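# Fetch lamp-indicated tools from chest drawers into tray

## Task

Look at the board: a lit lamp sits beside a picture of one tool. Remove that tool from the chest, set it down so it lies entirely within the tray, release it, and close all drawers completely, which makes the next lamp light. Repeat until no lamp is lit. At the end, every fetched tool stays in the tray, all other tools are in the chest, and the tray holds nothing else. Nothing may count as done only because the robot is holding it in place. Finally open the grippers and move the arms away.

## Robot and tools

ROBOT. Two Franka FR3 arms, left_arm and right_arm, each with a Robotiq 2F-140 gripper. The names are just labels, not image sides. Bases in the scene frame: left_arm at (+0.059, +0.466, 0) m with quat_wxyz (+0.995, 0, 0, +0.104); right_arm at (+0.040, -0.304, 0) m with quat_wxyz (+0.999, 0, 0, -0.052).

FRAME. One shared scene frame: origin on the tabletop midway between the arms, +x out over the table, +z up, left_arm on the +y side. Positions are in metres; orientations are quaternions written w first (qw, qx, qy, qz). Gripper axes: fingers point along the gripper's +z and open/close along its y. end_effector_position is the spot between the pads when closed; closed fingertips extend about 33 mm past it, open ones about 9 mm. Closing pushes the tips roughly 24 mm further out, so keep that clearance above surfaces. Reported hand positions can be off, more so at long reach.

THE ROW (20 numbers, one list covering both arms). Numbers 1-10 are left_arm: x, y, z, qw, qx, qy, qz, then left_gripper position, force_limit, speed. Numbers 11-20 are the same ten for right_arm/right_gripper. x, y, z, qw..qz are an absolute target pose for that gripper in the scene frame. The three gripper numbers each lie in [-1, 1]: position +1 fully open (140 mm), about -0.8 where the pads touch, -1 closes until blocked; force_limit about 14 N at -1, 60 N at 0, 107 N at +1; speed about 30 mm/s at -1, 140 at 0, 250 at +1. Always fill in both arms, even if one is idle. To hold an arm still, resend the exact pose from the last result before it stopped plus its intended gripper numbers; a 0 in the gripper slots is a real command. Keep sending the same quaternion to preserve orientation, because the reported one drifts. Each control step clips the commanded pose to within 70 mm and 16 degrees of the measured one; position wins over orientation if both cannot be met.

TOOLS.
execute_actions {actions, pictures}: actions is a list with zero or one entry. Empty list: just report state. {"rows": [[20 numbers], ...], "steps": n}: up to 15 rows, n from 1 to 15 (default 15) control steps of 1/30 s; each row covers one step and the last repeats. {"steps": n} alone: a wait of up to 300 steps counted from the previous result. A call is refused (nothing sent) if a target is over 0.6 m from that arm's last reported position along any gripper axis. pictures true/false toggles camera images.
move {target, speed}: target is one 20-number row as above, an absolute pose per arm; each gripper travels a straight line there, both finishing together, lasting 0.5 to 10 s (longer paths stop early at 10 s). speed is the path's top speed in m/s, 0.002 to 0.5, default 0.25; rotation up to twice that in rad/s. Gripper numbers are applied at the start. Paths ignore obstacles and the other arm; the hand lags and may overshoot speed near full stretch.
wait {seconds}: 0 to 10 s, sends nothing new.
zoom_image {camera, region}: camera is cam_head_left, cam_head_right, cam_left_wrist or cam_right_wrist (each 504x504); region [x0, y0, x1, y1] in pixels from the top-left, at most 504 by 504.
read_manual {section}: only "licences"; no motion.
Answering without any tool call ends everything.

RESULTS. The state line lists each arm's gripper position and quat. object_status: 0 moving, 1 blocked while opening, 2 blocked while closing (a grasp), 3 reached target or pads met (thin item may still be held). Grip by sending -1 and confirming 2. Stopped fingers stay put until the position number changes by at least 0.01 or the object slips. To squeeze harder while at 2, raise force_limit and toggle position between -1 and -0.98. position_measured is in counts: 3 open, 230 pads touching. "pose unreachable" means the clearance check altered or blocked that arm's command; HELD marks the steps where that happened. A move adds a "move:" line with its ending (done, off_target, moving, held, fault) and limits: paced means the target was clipped, held means some steps were blocked (the arm may then surge fast). Distance to target is given per gripper. After an action, an arm only continues to its last clipped pose, so check the result and command the remainder. A Hand target line shows where each arm is being driven. Joint torques and external torque estimates are reported; they include friction, offsets and held weight.

LIMITS AND HAZARDS. Joint ranges (rad), base to wrist: -2.744..2.744, -1.784..1.784, -2.901..2.901, -3.042..-0.152, -2.807..2.807, 0.544..4.517, -3.016..3.016. Load limits (N m): 35, 35, 32, 30, 12, 12, 12; held weight counts. Reaching a limit through contact freezes that arm for 10 s and drops the rest of the call. Holding loads heats motors; MOTOR HOT warns, and overheating brakes the arm (OVER-TEMPERATURE FAULT). Faster contact hits harder, and aiming beyond a contact presses harder, so approach slowly. Never let the arms collide or press on each other. Do not drop, slam or knock anything, and never push items off the table. Occasional brief tugs on a held part or pushes on loose items can happen, so grip firmly. Drawers must be closed fully by pushing, not left held shut.

Each tool is called after "Request:" as name(argument=value, ...), one argument or row to a line, values as JSON.

## Session

Request:
execute_actions(
  actions=[],
)

Scene clock: 0.00 s of 15600.00 s.
left_arm: end_effector_position=(+0.3582, +0.6467, +0.2065) position_measured=3 object_status=3 end_effector_quat_wxyz=(+0.213, +0.833, -0.501, +0.099) | right_arm: end_effector_position=(+0.4736, -0.5339, +0.3067) position_measured=3 object_status=3 end_effector_quat_wxyz=(-0.220, -0.319, +0.913, -0.127)
Joint positions: left_arm=[ 0.456 -0.248  0.122 -2.383 -0.269  1.754  0.39 ] | right_arm=[-0.181 -0.033  0.075 -1.926 -0.443  1.624  0.773]
Joint velocities: left_arm=[ 0.001 -0.     0.002 -0.001  0.    -0.    -0.001] | right_arm=[ 0.001 -0.001 -0.001  0.001  0.     0.001  0.   ]
Joint torques (N m, as the joint torque sensors report them, + toward a larger angle): no reading
External joint torques (N m, as the arm's controller estimates them; a push from outside toward a larger angle lowers the number): no reading
Hand target (left_arm): +0.358, +0.647, +0.207; +0.213, +0.833, -0.501, +0.099
Hand target (right_arm): +0.474, -0.534, +0.307; -0.220, -0.319, +0.913, -0.127

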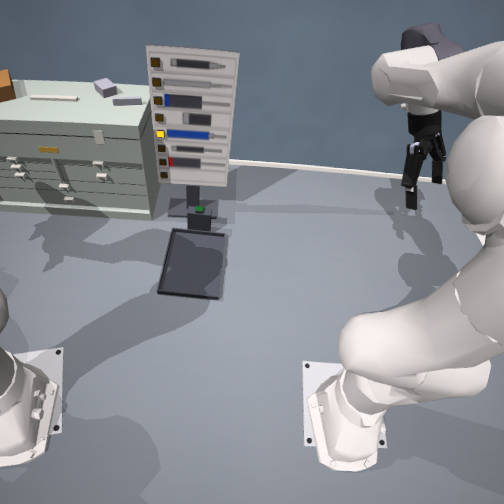

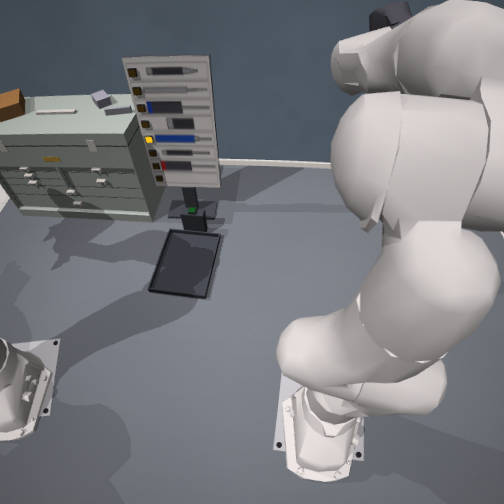

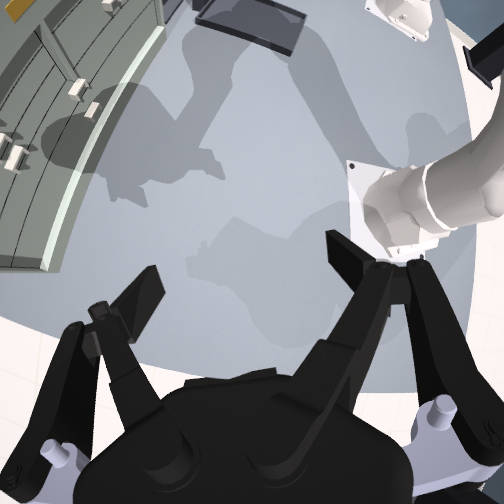

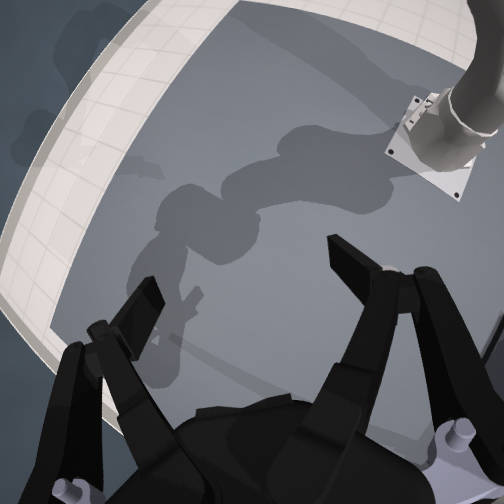

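Request:
zoom_image(
  camera="cam_head_left",
  region=[0, 40, 250, 230],
)

Request:
zoom_image(
  camera="cam_head_right",
  region=[0, 50, 240, 230],
)

Request:
zoom_image(
  camera="cam_head_left",
  region=[140, 40, 250, 200],
)

Region (0, 40, 250, 230) of cam_head_left's 504x504 image, scaled by 2.016, with more detail than that image has; it fills the top 383 rows of this view, and the rest is white.

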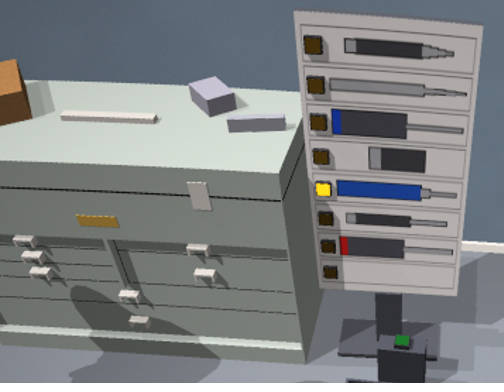

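Region (0, 50, 240, 230) of cam_head_right's 504x504 image, scaled by 2.100, with more detail than that image has; it fills the top 378 rows of this view, and the rest is white.

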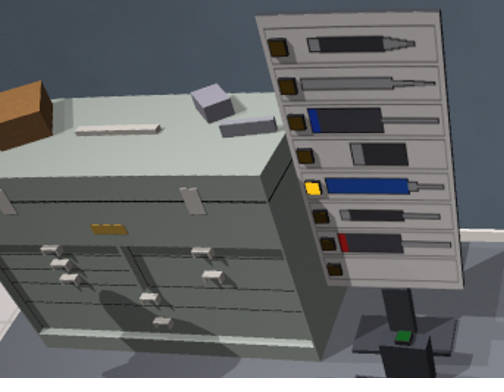

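Region (140, 40, 250, 200) of cam_head_left's 504x504 image, scaled by 3.150, with more detail than that image has; it fills the left 346 columns of this view, and the rest is white.

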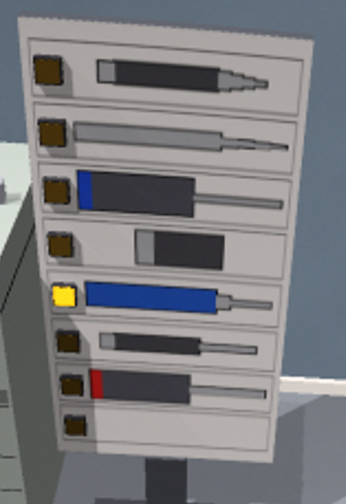

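Request:
move(
  target=[0.36,0.47,0.36,0,0.866,0,0.5,1,0,0,0.4736,-0.5339,0.3067,-0.220,-0.319,0.913,-0.127,1,0,0],
)

Scene clock: 42.67 s of 15600.00 s.
left_arm: end_effector_position=(+0.3641, +0.4665, +0.3608) position_measured=3 object_status=3 end_effector_quat_wxyz=(+0.100, +0.895, -0.086, +0.425) | right_arm: end_effector_position=(+0.4736, -0.5339, +0.3067) position_measured=3 object_status=3 end_effector_quat_wxyz=(-0.220, -0.319, +0.913, -0.127)
Joint positions: left_arm=[ 0.986 -1.79  -0.117 -3.053 -1.034  1.429 -0.415] | right_arm=[-0.181 -0.033  0.075 -1.926 -0.443  1.624  0.773]
Joint velocities: left_arm=[-0.093 -0.001  0.001 -0.001  0.039  0.069 -0.082] | right_arm=[ 0.    -0.002  0.    -0.001 -0.001  0.001  0.001]
Joint torques (N m, as the joint torque sensors report them, + toward a larger angle): left_arm=[-1.71 13.38  5.92 20.56 -0.82  2.65 -0.09] | right_arm=[ -0.28 -29.61   0.91  23.73  -0.51   1.45  -0.12]
External joint torques (N m, as the arm's controller estimates them; a push from outside toward a larger angle lowers the number): left_arm=[-2.19 -0.83  2.75 -0.32  0.73  0.57 -0.12] | right_arm=[-0.39  0.67  0.87  0.09 -0.29 -0.04 -0.13]
Hand target (left_arm): +0.364, +0.469, +0.361; +0.101, +0.897, -0.074, +0.425
Hand target (right_arm): +0.474, -0.534, +0.307; -0.220, -0.319, +0.913, -0.127
Off the commanded pose (left_arm): 0.005 m, 18 deg; orientation clipped at the last step of the last action.
Off the commanded pose (right_arm): 0.000 m, 0 deg.
joint sent to its limit (left arm) — the command would take joint 2 (shoulder) past its lower limit and joint 4 (elbow) past its lower limit, so those joints were sent only as far as their limits.
After step 90, 36.07 s passed at rest.
move: off_target (left_arm); limits=paced

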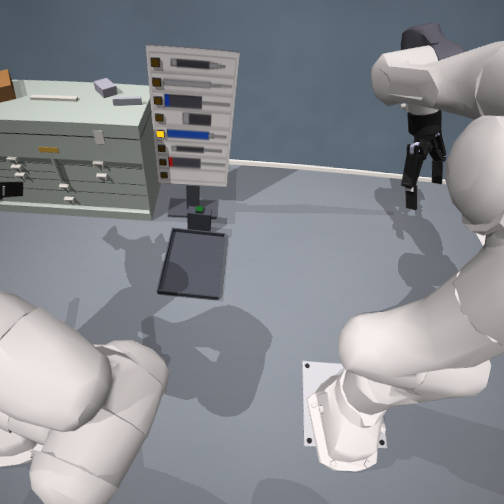

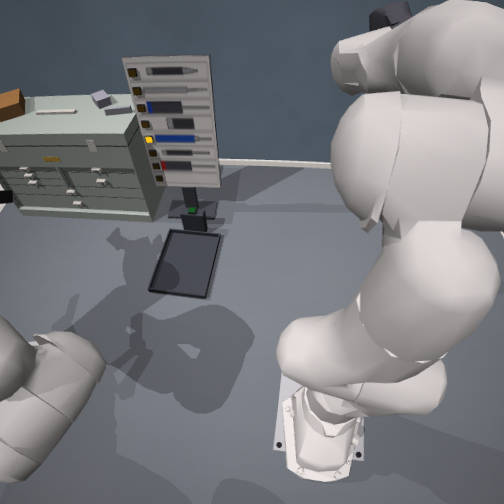

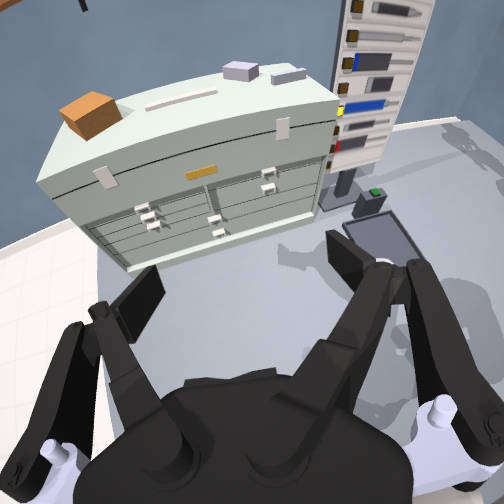

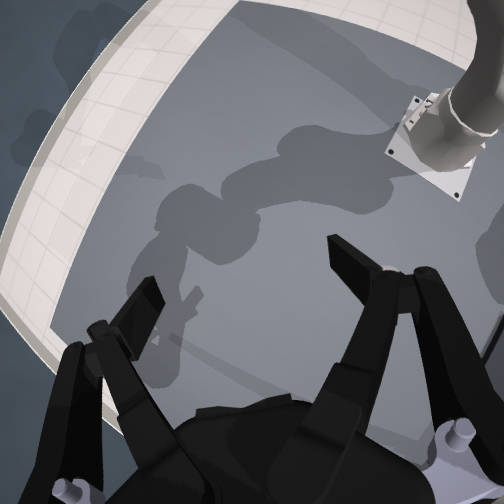

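Request:
move(
  target=[0.50,0.45,0.43,0,0.985,0,0.174,1,0,0,0.4736,-0.5339,0.3067,-0.220,-0.319,0.913,-0.127,1,0,0],
)

Scene clock: 84.40 s of 15600.00 s.
left_arm: end_effector_position=(+0.4964, +0.4527, +0.4315) position_measured=3 object_status=3 end_effector_quat_wxyz=(-0.006, +0.985, +0.006, +0.174) | right_arm: end_effector_position=(+0.4736, -0.5339, +0.3067) position_measured=3 object_status=3 end_effector_quat_wxyz=(-0.220, -0.319, +0.913, -0.127)
Joint positions: left_arm=[ 1.296 -1.304 -0.673 -2.193 -1.014  1.337 -0.781] | right_arm=[-0.181 -0.033  0.075 -1.926 -0.443  1.624  0.773]
Joint velocities: left_arm=[ 0.002  0.001 -0.001  0.001  0.    -0.007 -0.026] | right_arm=[-0.     0.001 -0.001 -0.001  0.     0.    -0.   ]
Joint torques (N m, as the joint torque sensors report them, + toward a larger angle): left_arm=[ 1.44 17.01 18.83 14.69  0.4   2.56 -0.25] | right_arm=[  0.   -29.49   1.15  23.37  -0.51   1.49  -0.18]
External joint torques (N m, as the arm's controller estimates them; a push from outside toward a larger angle lowers the number): left_arm=[ 1.34 -0.59  0.35  1.39  0.36 -0.4  -0.26] | right_arm=[-0.01  0.64  1.22 -0.21 -0.28  0.01 -0.19]
Hand target (left_arm): +0.496, +0.453, +0.431; -0.005, +0.985, +0.011, +0.172
Hand target (right_arm): +0.474, -0.534, +0.307; -0.220, -0.319, +0.913, -0.127
Off the commanded pose (left_arm): 0.005 m, 1 deg.
Off the commanded pose (right_arm): 0.000 m, 0 deg.
After step 90, 36.73 s passed at rest.
move: off_target (left_arm)

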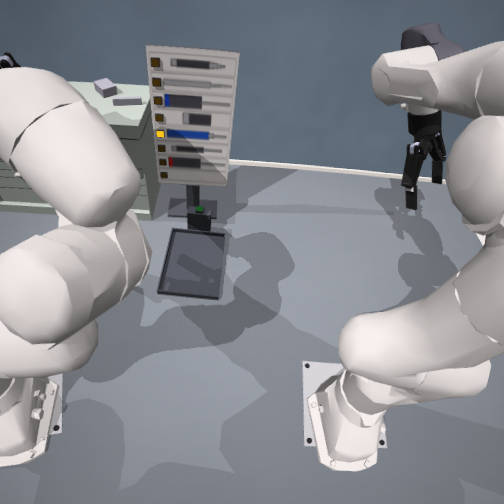

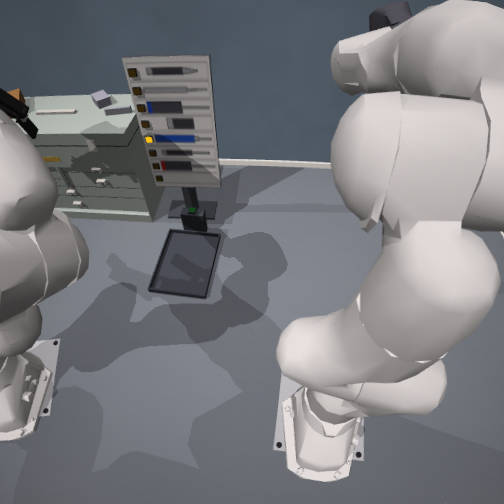

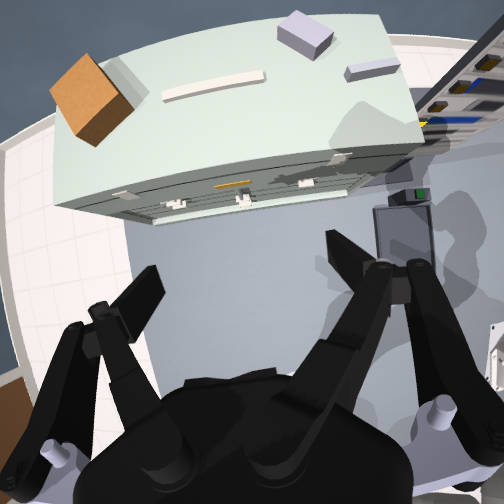

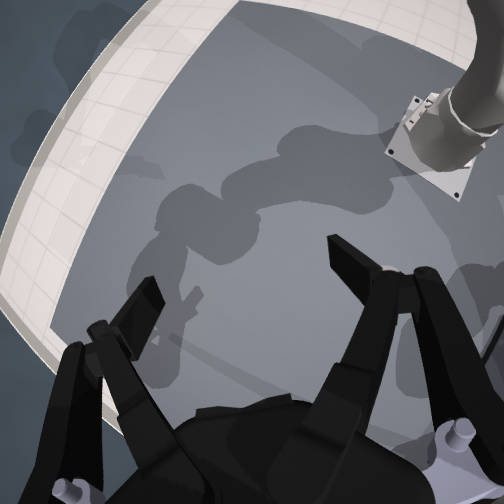

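Request:
zoom_image(
  camera="cam_left_wrist",
  region=[140, 160, 360, 240],
)

Region (140, 160, 360, 240) of cam_left_wrist's 504x504 image, scaled by 2.291, with more detail than that image has; it fills the top 183 rows of this view, and the rest is white.

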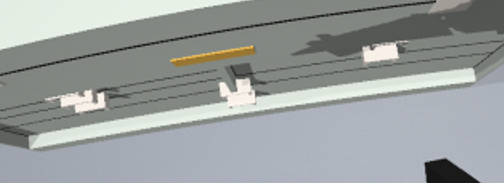

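Request:
move(
  target=[0.46,0.46,0.27,0,0.924,0,0.383,0,0,0,0.4736,-0.5339,0.3067,-0.220,-0.319,0.913,-0.127,1,0,0],
)

Scene clock: 134.37 s of 15600.00 s.
left_arm: end_effector_position=(+0.4582, +0.4535, +0.2878) position_measured=129 object_status=3 end_effector_quat_wxyz=(+0.021, +0.948, +0.004, +0.317) | right_arm: end_effector_position=(+0.4736, -0.5339, +0.3067) position_measured=3 object_status=3 end_effector_quat_wxyz=(-0.220, -0.319, +0.913, -0.127)
Joint positions: left_arm=[ 0.94  -1.782 -0.795 -2.921 -1.39   1.573 -0.702] | right_arm=[-0.181 -0.033  0.075 -1.926 -0.443  1.624  0.773]
Joint velocities: left_arm=[ 0.001  0.001 -0.001  0.003 -0.    -0.    -0.002] | right_arm=[-0.    -0.    -0.001  0.001 -0.     0.001  0.001]
Joint torques (N m, as the joint torque sensors report them, + toward a larger angle): left_arm=[ 1.08 15.04 15.24 14.29 -0.3   3.14  0.02] | right_arm=[  0.02 -29.64   1.04  23.36  -0.45   1.53  -0.07]
External joint torques (N m, as the arm's controller estimates them; a push from outside toward a larger angle lowers the number): left_arm=[1.07 0.66 1.71 1.25 0.2  0.27 0.  ] | right_arm=[ 0.03  0.63  1.13 -0.33 -0.22  0.03 -0.08]
Hand target (left_arm): +0.459, +0.454, +0.289; +0.020, +0.948, +0.005, +0.318
Hand target (right_arm): +0.474, -0.534, +0.307; -0.220, -0.319, +0.913, -0.127
Off the commanded pose (left_arm): 0.019 m, 8 deg.
Off the commanded pose (right_arm): 0.000 m, 0 deg.
After step 90, 45.77 s passed at rest.
move: held (left_arm); limits=held; held on 10 of 36 steps (left_arm), including the last (left_arm)
pose unreachable (left arm): on one or more control steps of this call this arm could not follow its commanded pose, so it was not sent that pose on those steps. On the call's last step it was still not sent that pose. It may still have moved: this result reports where it is.
cause: the commanded pose would bring two parts of the arm too close to each other (joints 2 (shoulder) to 5 (forearm roll) lie between them).

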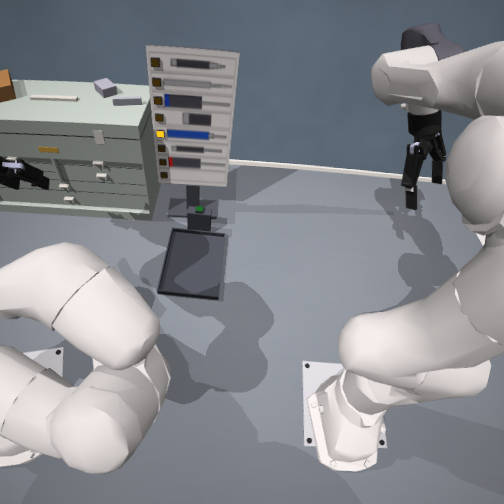

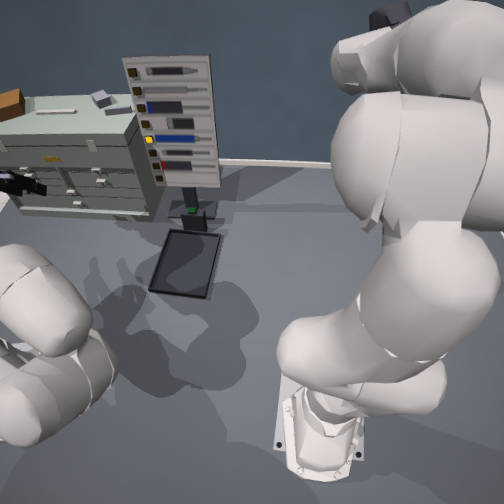

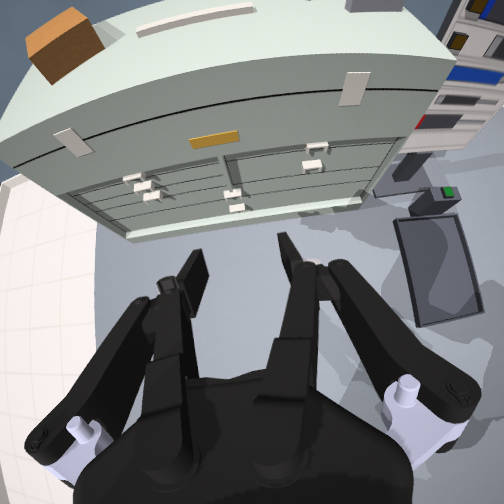

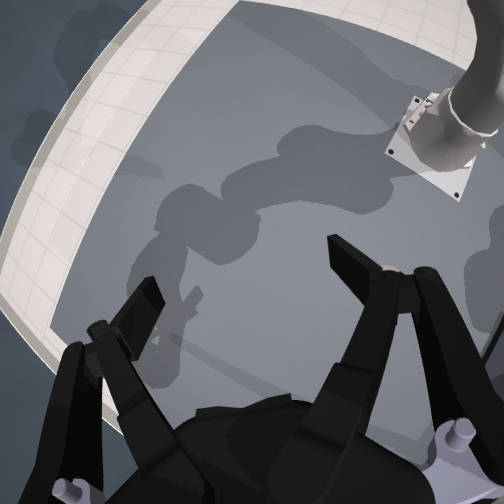

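Request:
move(
  target=[0.62,0.50,0.53,0,1,0,0,0,0,0,0.4736,-0.5339,0.3067,-0.220,-0.319,0.913,-0.127,1,0,0],
)

Request:
move(
  target=[0.50,0.46,0.25,0,0.966,0,0.259,0,0,0,0.4736,-0.5339,0.3067,-0.220,-0.319,0.913,-0.127,1,0,0],
)

Scene clock: 190.17 s of 15600.00 s.
left_arm: end_effector_position=(+0.6181, +0.5042, +0.5250) position_measured=129 object_status=3 end_effector_quat_wxyz=(-0.012, +1.000, +0.006, -0.013) | right_arm: end_effector_position=(+0.4736, -0.5339, +0.3067) position_measured=3 object_status=3 end_effector_quat_wxyz=(-0.220, -0.319, +0.913, -0.127)
Joint positions: left_arm=[ 2.235 -0.72  -1.402 -0.837 -0.89   0.933 -1.13 ] | right_arm=[-0.181 -0.033  0.075 -1.926 -0.443  1.624  0.773]
Joint velocities: left_arm=[ 0.012  0.    -0.007  0.012 -0.007 -0.019 -0.031] | right_arm=[-0.    -0.    -0.    -0.001 -0.    -0.    -0.001]
Joint torques (N m, as the joint torque sensors report them, + toward a larger angle): left_arm=[ 1.6  33.63 13.61  9.47  0.23  2.21 -0.25] | right_arm=[ -0.3  -29.45   0.69  23.82  -0.53   1.48  -0.13]
External joint torques (N m, as the arm's controller estimates them; a push from outside toward a larger angle lowers the number): left_arm=[ 1.6   1.26 -0.74  0.77 -0.58 -0.29 -0.25] | right_arm=[-0.25  0.68  0.81  0.24 -0.3  -0.01 -0.14]
Hand target (left_arm): +0.617, +0.503, +0.525; -0.010, +1.000, +0.012, -0.014
Hand target (right_arm): +0.474, -0.534, +0.307; -0.220, -0.319, +0.913, -0.127
Off the commanded pose (left_arm): 0.007 m, 2 deg.
Off the commanded pose (right_arm): 0.000 m, 0 deg.
After step 90, 48.57 s passed at rest.
move: off_target (left_arm); limits=paced

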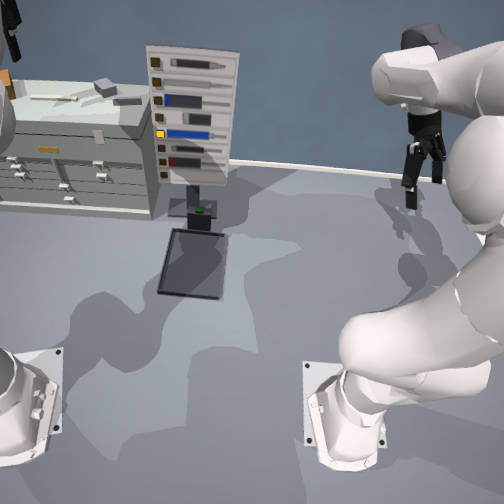

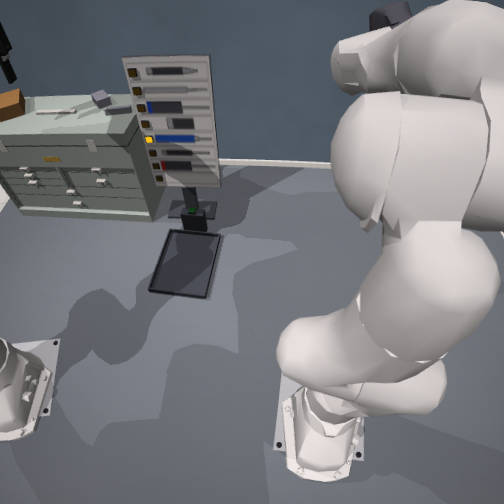

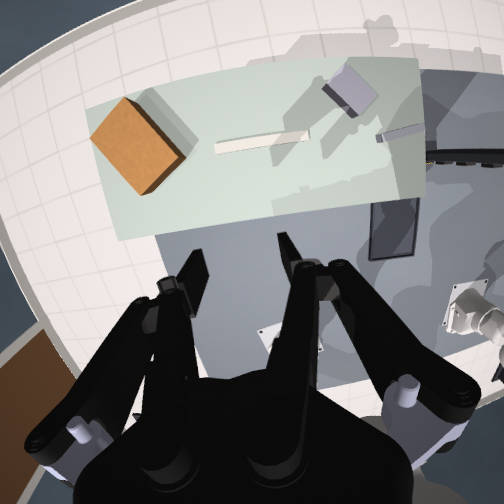

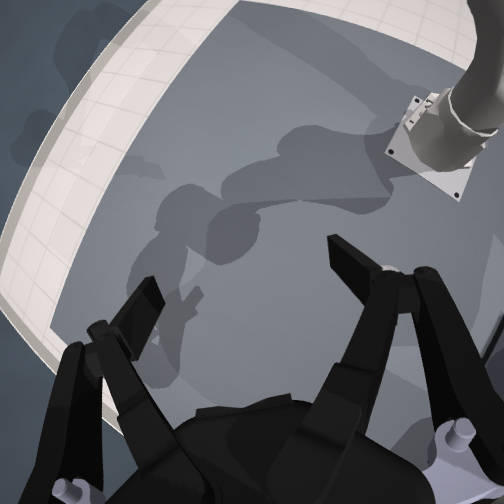

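Scene clock: 192.13 s of 15600.00 s.
left_arm: end_effector_position=(+0.5024, +0.4573, +0.2563) position_measured=129 object_status=3 end_effector_quat_wxyz=(+0.013, +0.962, +0.000, +0.271) | right_arm: end_effector_position=(+0.4736, -0.5339, +0.3067) position_measured=3 object_status=3 end_effector_quat_wxyz=(-0.220, -0.319, +0.913, -0.127)
Joint positions: left_arm=[ 1.026 -1.603 -0.963 -2.786 -1.454  1.658 -0.669] | right_arm=[-0.181 -0.033  0.075 -1.926 -0.443  1.624  0.773]
Joint velocities: left_arm=[ 0.    -0.002  0.    -0.002 -0.007  0.005  0.026] | right_arm=[-0.001  0.001  0.001 -0.    -0.    -0.     0.   ]
Joint torques (N m, as the joint torque sensors report them, + toward a larger angle): left_arm=[-1.2  12.51 18.22 10.11 -0.69  3.49  0.18] | right_arm=[ -0.33 -29.49   0.82  23.58  -0.53   1.48  -0.12]
External joint torques (N m, as the arm's controller estimates them; a push from outside toward a larger angle lowers the number): left_arm=[-1.23 -1.58  0.29 -1.26 -0.5   0.59  0.16] | right_arm=[-0.29  0.62  0.93  0.   -0.31 -0.01 -0.13]
Hand target (left_arm): +0.503, +0.458, +0.256; +0.011, +0.962, -0.005, +0.273
Hand target (right_arm): +0.474, -0.534, +0.307; -0.220, -0.319, +0.913, -0.127
Off the commanded pose (left_arm): 0.007 m, 2 deg.
Off the commanded pose (right_arm): 0.000 m, 0 deg.
move: off_target (left_arm)

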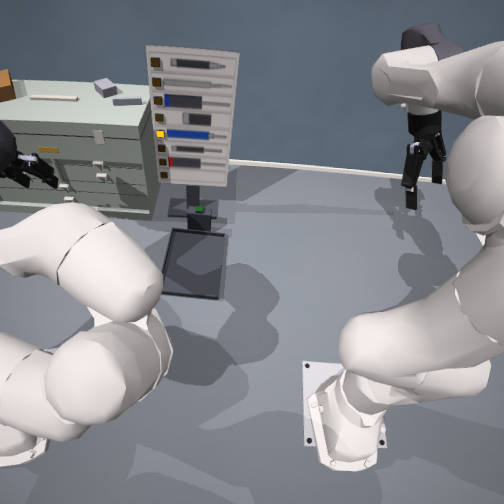

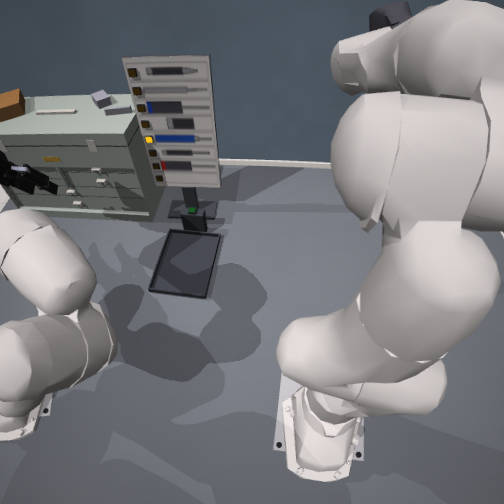

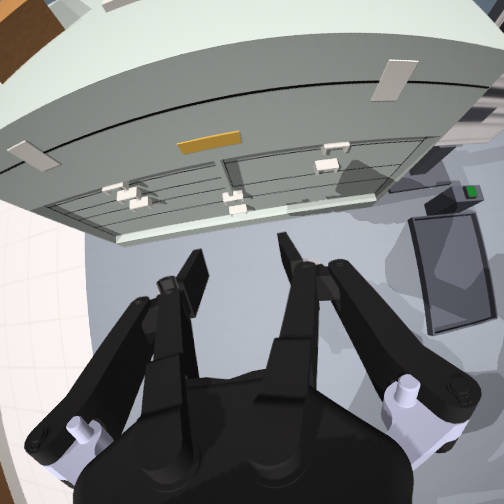

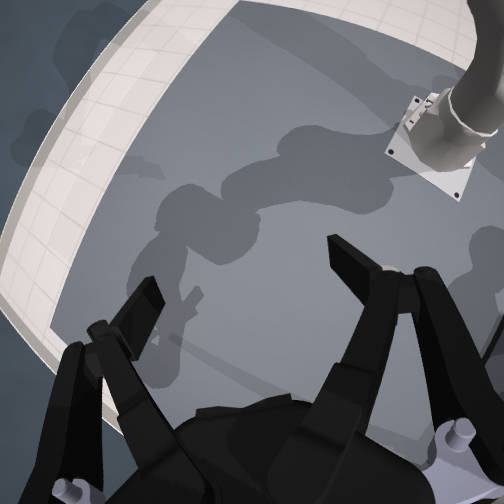

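Request:
move(
  target=[0.30,0.85,0.30,0,0.707,0.707,0,0,0,0,0.4736,-0.5339,0.3067,-0.220,-0.319,0.913,-0.127,1,0,0],
)

Scene clock: 229.70 s of 15600.00 s.
left_arm: end_effector_position=(+0.3051, +0.8516, +0.2992) position_measured=129 object_status=3 end_effector_quat_wxyz=(-0.008, +0.706, +0.708, +0.011) | right_arm: end_effector_position=(+0.4736, -0.5339, +0.3067) position_measured=3 object_status=3 end_effector_quat_wxyz=(-0.220, -0.319, +0.913, -0.127)
Joint positions: left_arm=[ 2.386 -1.172 -1.028 -2.145 -0.943  1.406 -1.375] | right_arm=[-0.181 -0.033  0.075 -1.926 -0.443  1.624  0.773]
Joint velocities: left_arm=[ 0.001  0.001  0.002  0.001  0.001 -0.006 -0.026] | right_arm=[-0.     0.001  0.    -0.     0.001 -0.001  0.001]
Joint torques (N m, as the joint torque sensors report them, + toward a larger angle): left_arm=[ 1.64 16.88 23.66 13.97  0.6   2.14 -0.21] | right_arm=[ -0.35 -29.52   0.92  23.58  -0.54   1.52  -0.08]
External joint torques (N m, as the arm's controller estimates them; a push from outside toward a larger angle lowers the number): left_arm=[ 1.61 -0.7  -0.2   1.05 -0.23 -0.46 -0.21] | right_arm=[-0.42  0.53  0.92  0.05 -0.33  0.03 -0.09]
Hand target (left_arm): +0.306, +0.851, +0.299; -0.007, +0.701, +0.713, +0.010
Hand target (right_arm): +0.474, -0.534, +0.307; -0.220, -0.319, +0.913, -0.127
Off the commanded pose (left_arm): 0.005 m, 2 deg.
Off the commanded pose (right_arm): 0.000 m, 0 deg.
After step 90, 30.50 s passed at rest.
move: off_target (left_arm)

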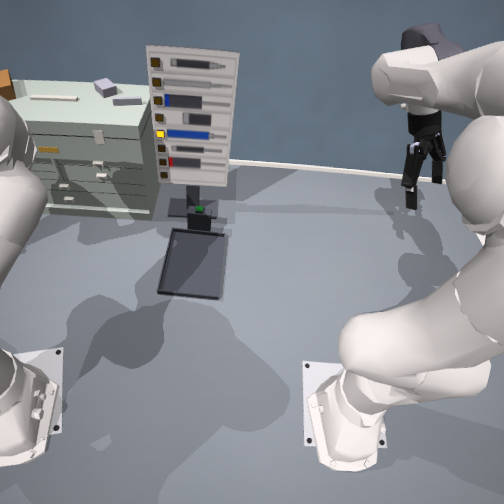

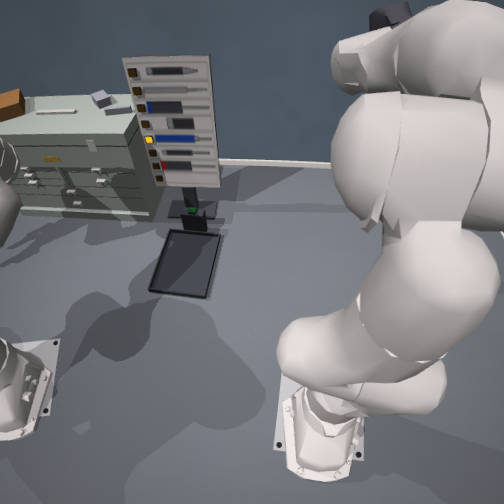

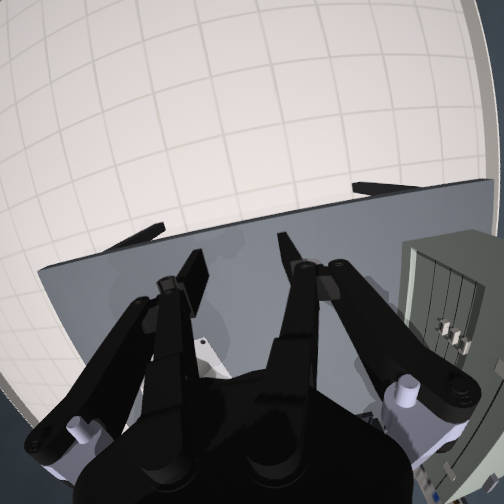

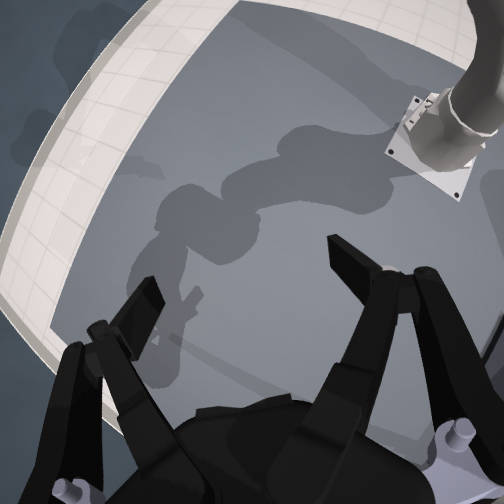

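Request:
move(
  target=[-0.25,0.76,0.35,0,0.13,0.99,0,0,0,0,0.4736,-0.5339,0.3067,-0.220,-0.319,0.913,-0.127,1,0,0],
)

Scene clock: 247.50 s of 15600.00 s.
left_arm: end_effector_position=(-0.2442, +0.7633, +0.3448) position_measured=129 object_status=3 end_effector_quat_wxyz=(+0.004, +0.133, +0.991, +0.004) | right_arm: end_effector_position=(+0.4736, -0.5339, +0.3067) position_measured=3 object_status=3 end_effector_quat_wxyz=(-0.220, -0.319, +0.913, -0.127)
Joint positions: left_arm=[ 2.73  -0.485 -0.454 -2.182 -0.219  1.732 -1.879] | right_arm=[-0.181 -0.033  0.075 -1.926 -0.443  1.624  0.773]
Joint velocities: left_arm=[ 0.001 -0.     0.001  0.001  0.002  0.    -0.03 ] | right_arm=[-0.001 -0.     0.001  0.001  0.     0.001 -0.   ]
Joint torques (N m, as the joint torque sensors report them, + toward a larger angle): left_arm=[  0.2  -12.5    6.41  26.04   1.51   2.94  -0.31] | right_arm=[ -0.31 -29.75   0.39  23.85  -0.54   1.49  -0.14]
External joint torques (N m, as the arm's controller estimates them; a push from outside toward a larger angle lowers the number): left_arm=[ 0.19  0.22  0.6   2.27  0.65  0.44 -0.31] | right_arm=[-0.26  0.42  0.52  0.25 -0.3   0.   -0.15]
Hand target (left_arm): -0.245, +0.764, +0.345; +0.002, +0.128, +0.992, +0.003
Hand target (right_arm): +0.474, -0.534, +0.307; -0.220, -0.319, +0.913, -0.127
Off the commanded pose (left_arm): 0.008 m, 1 deg.
Off the commanded pose (right_arm): 0.000 m, 0 deg.
joint sent to its limit (left arm) — the command would take joint 1 (waist) past its upper limit, so that joint was sent only as far as its limit.
After step 90, 11.30 s passed at rest.
move: off_target (left_arm)

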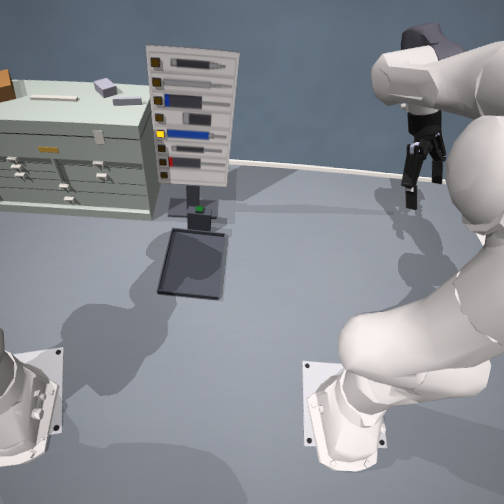

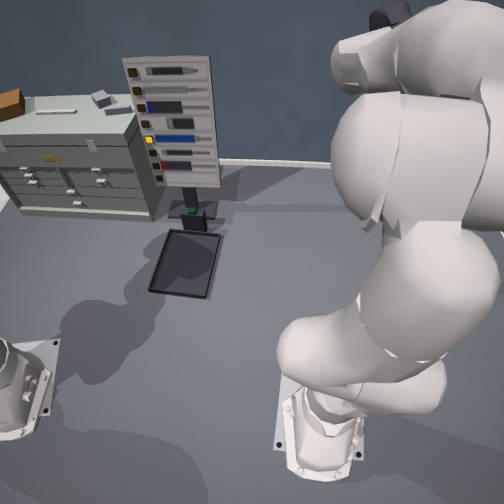

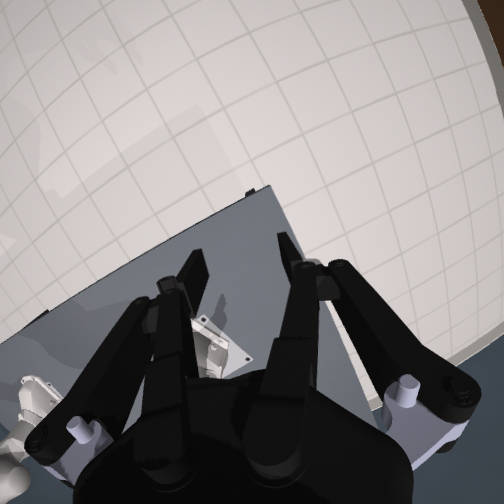

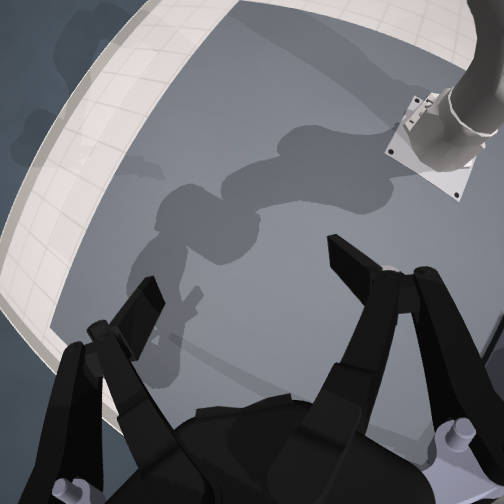

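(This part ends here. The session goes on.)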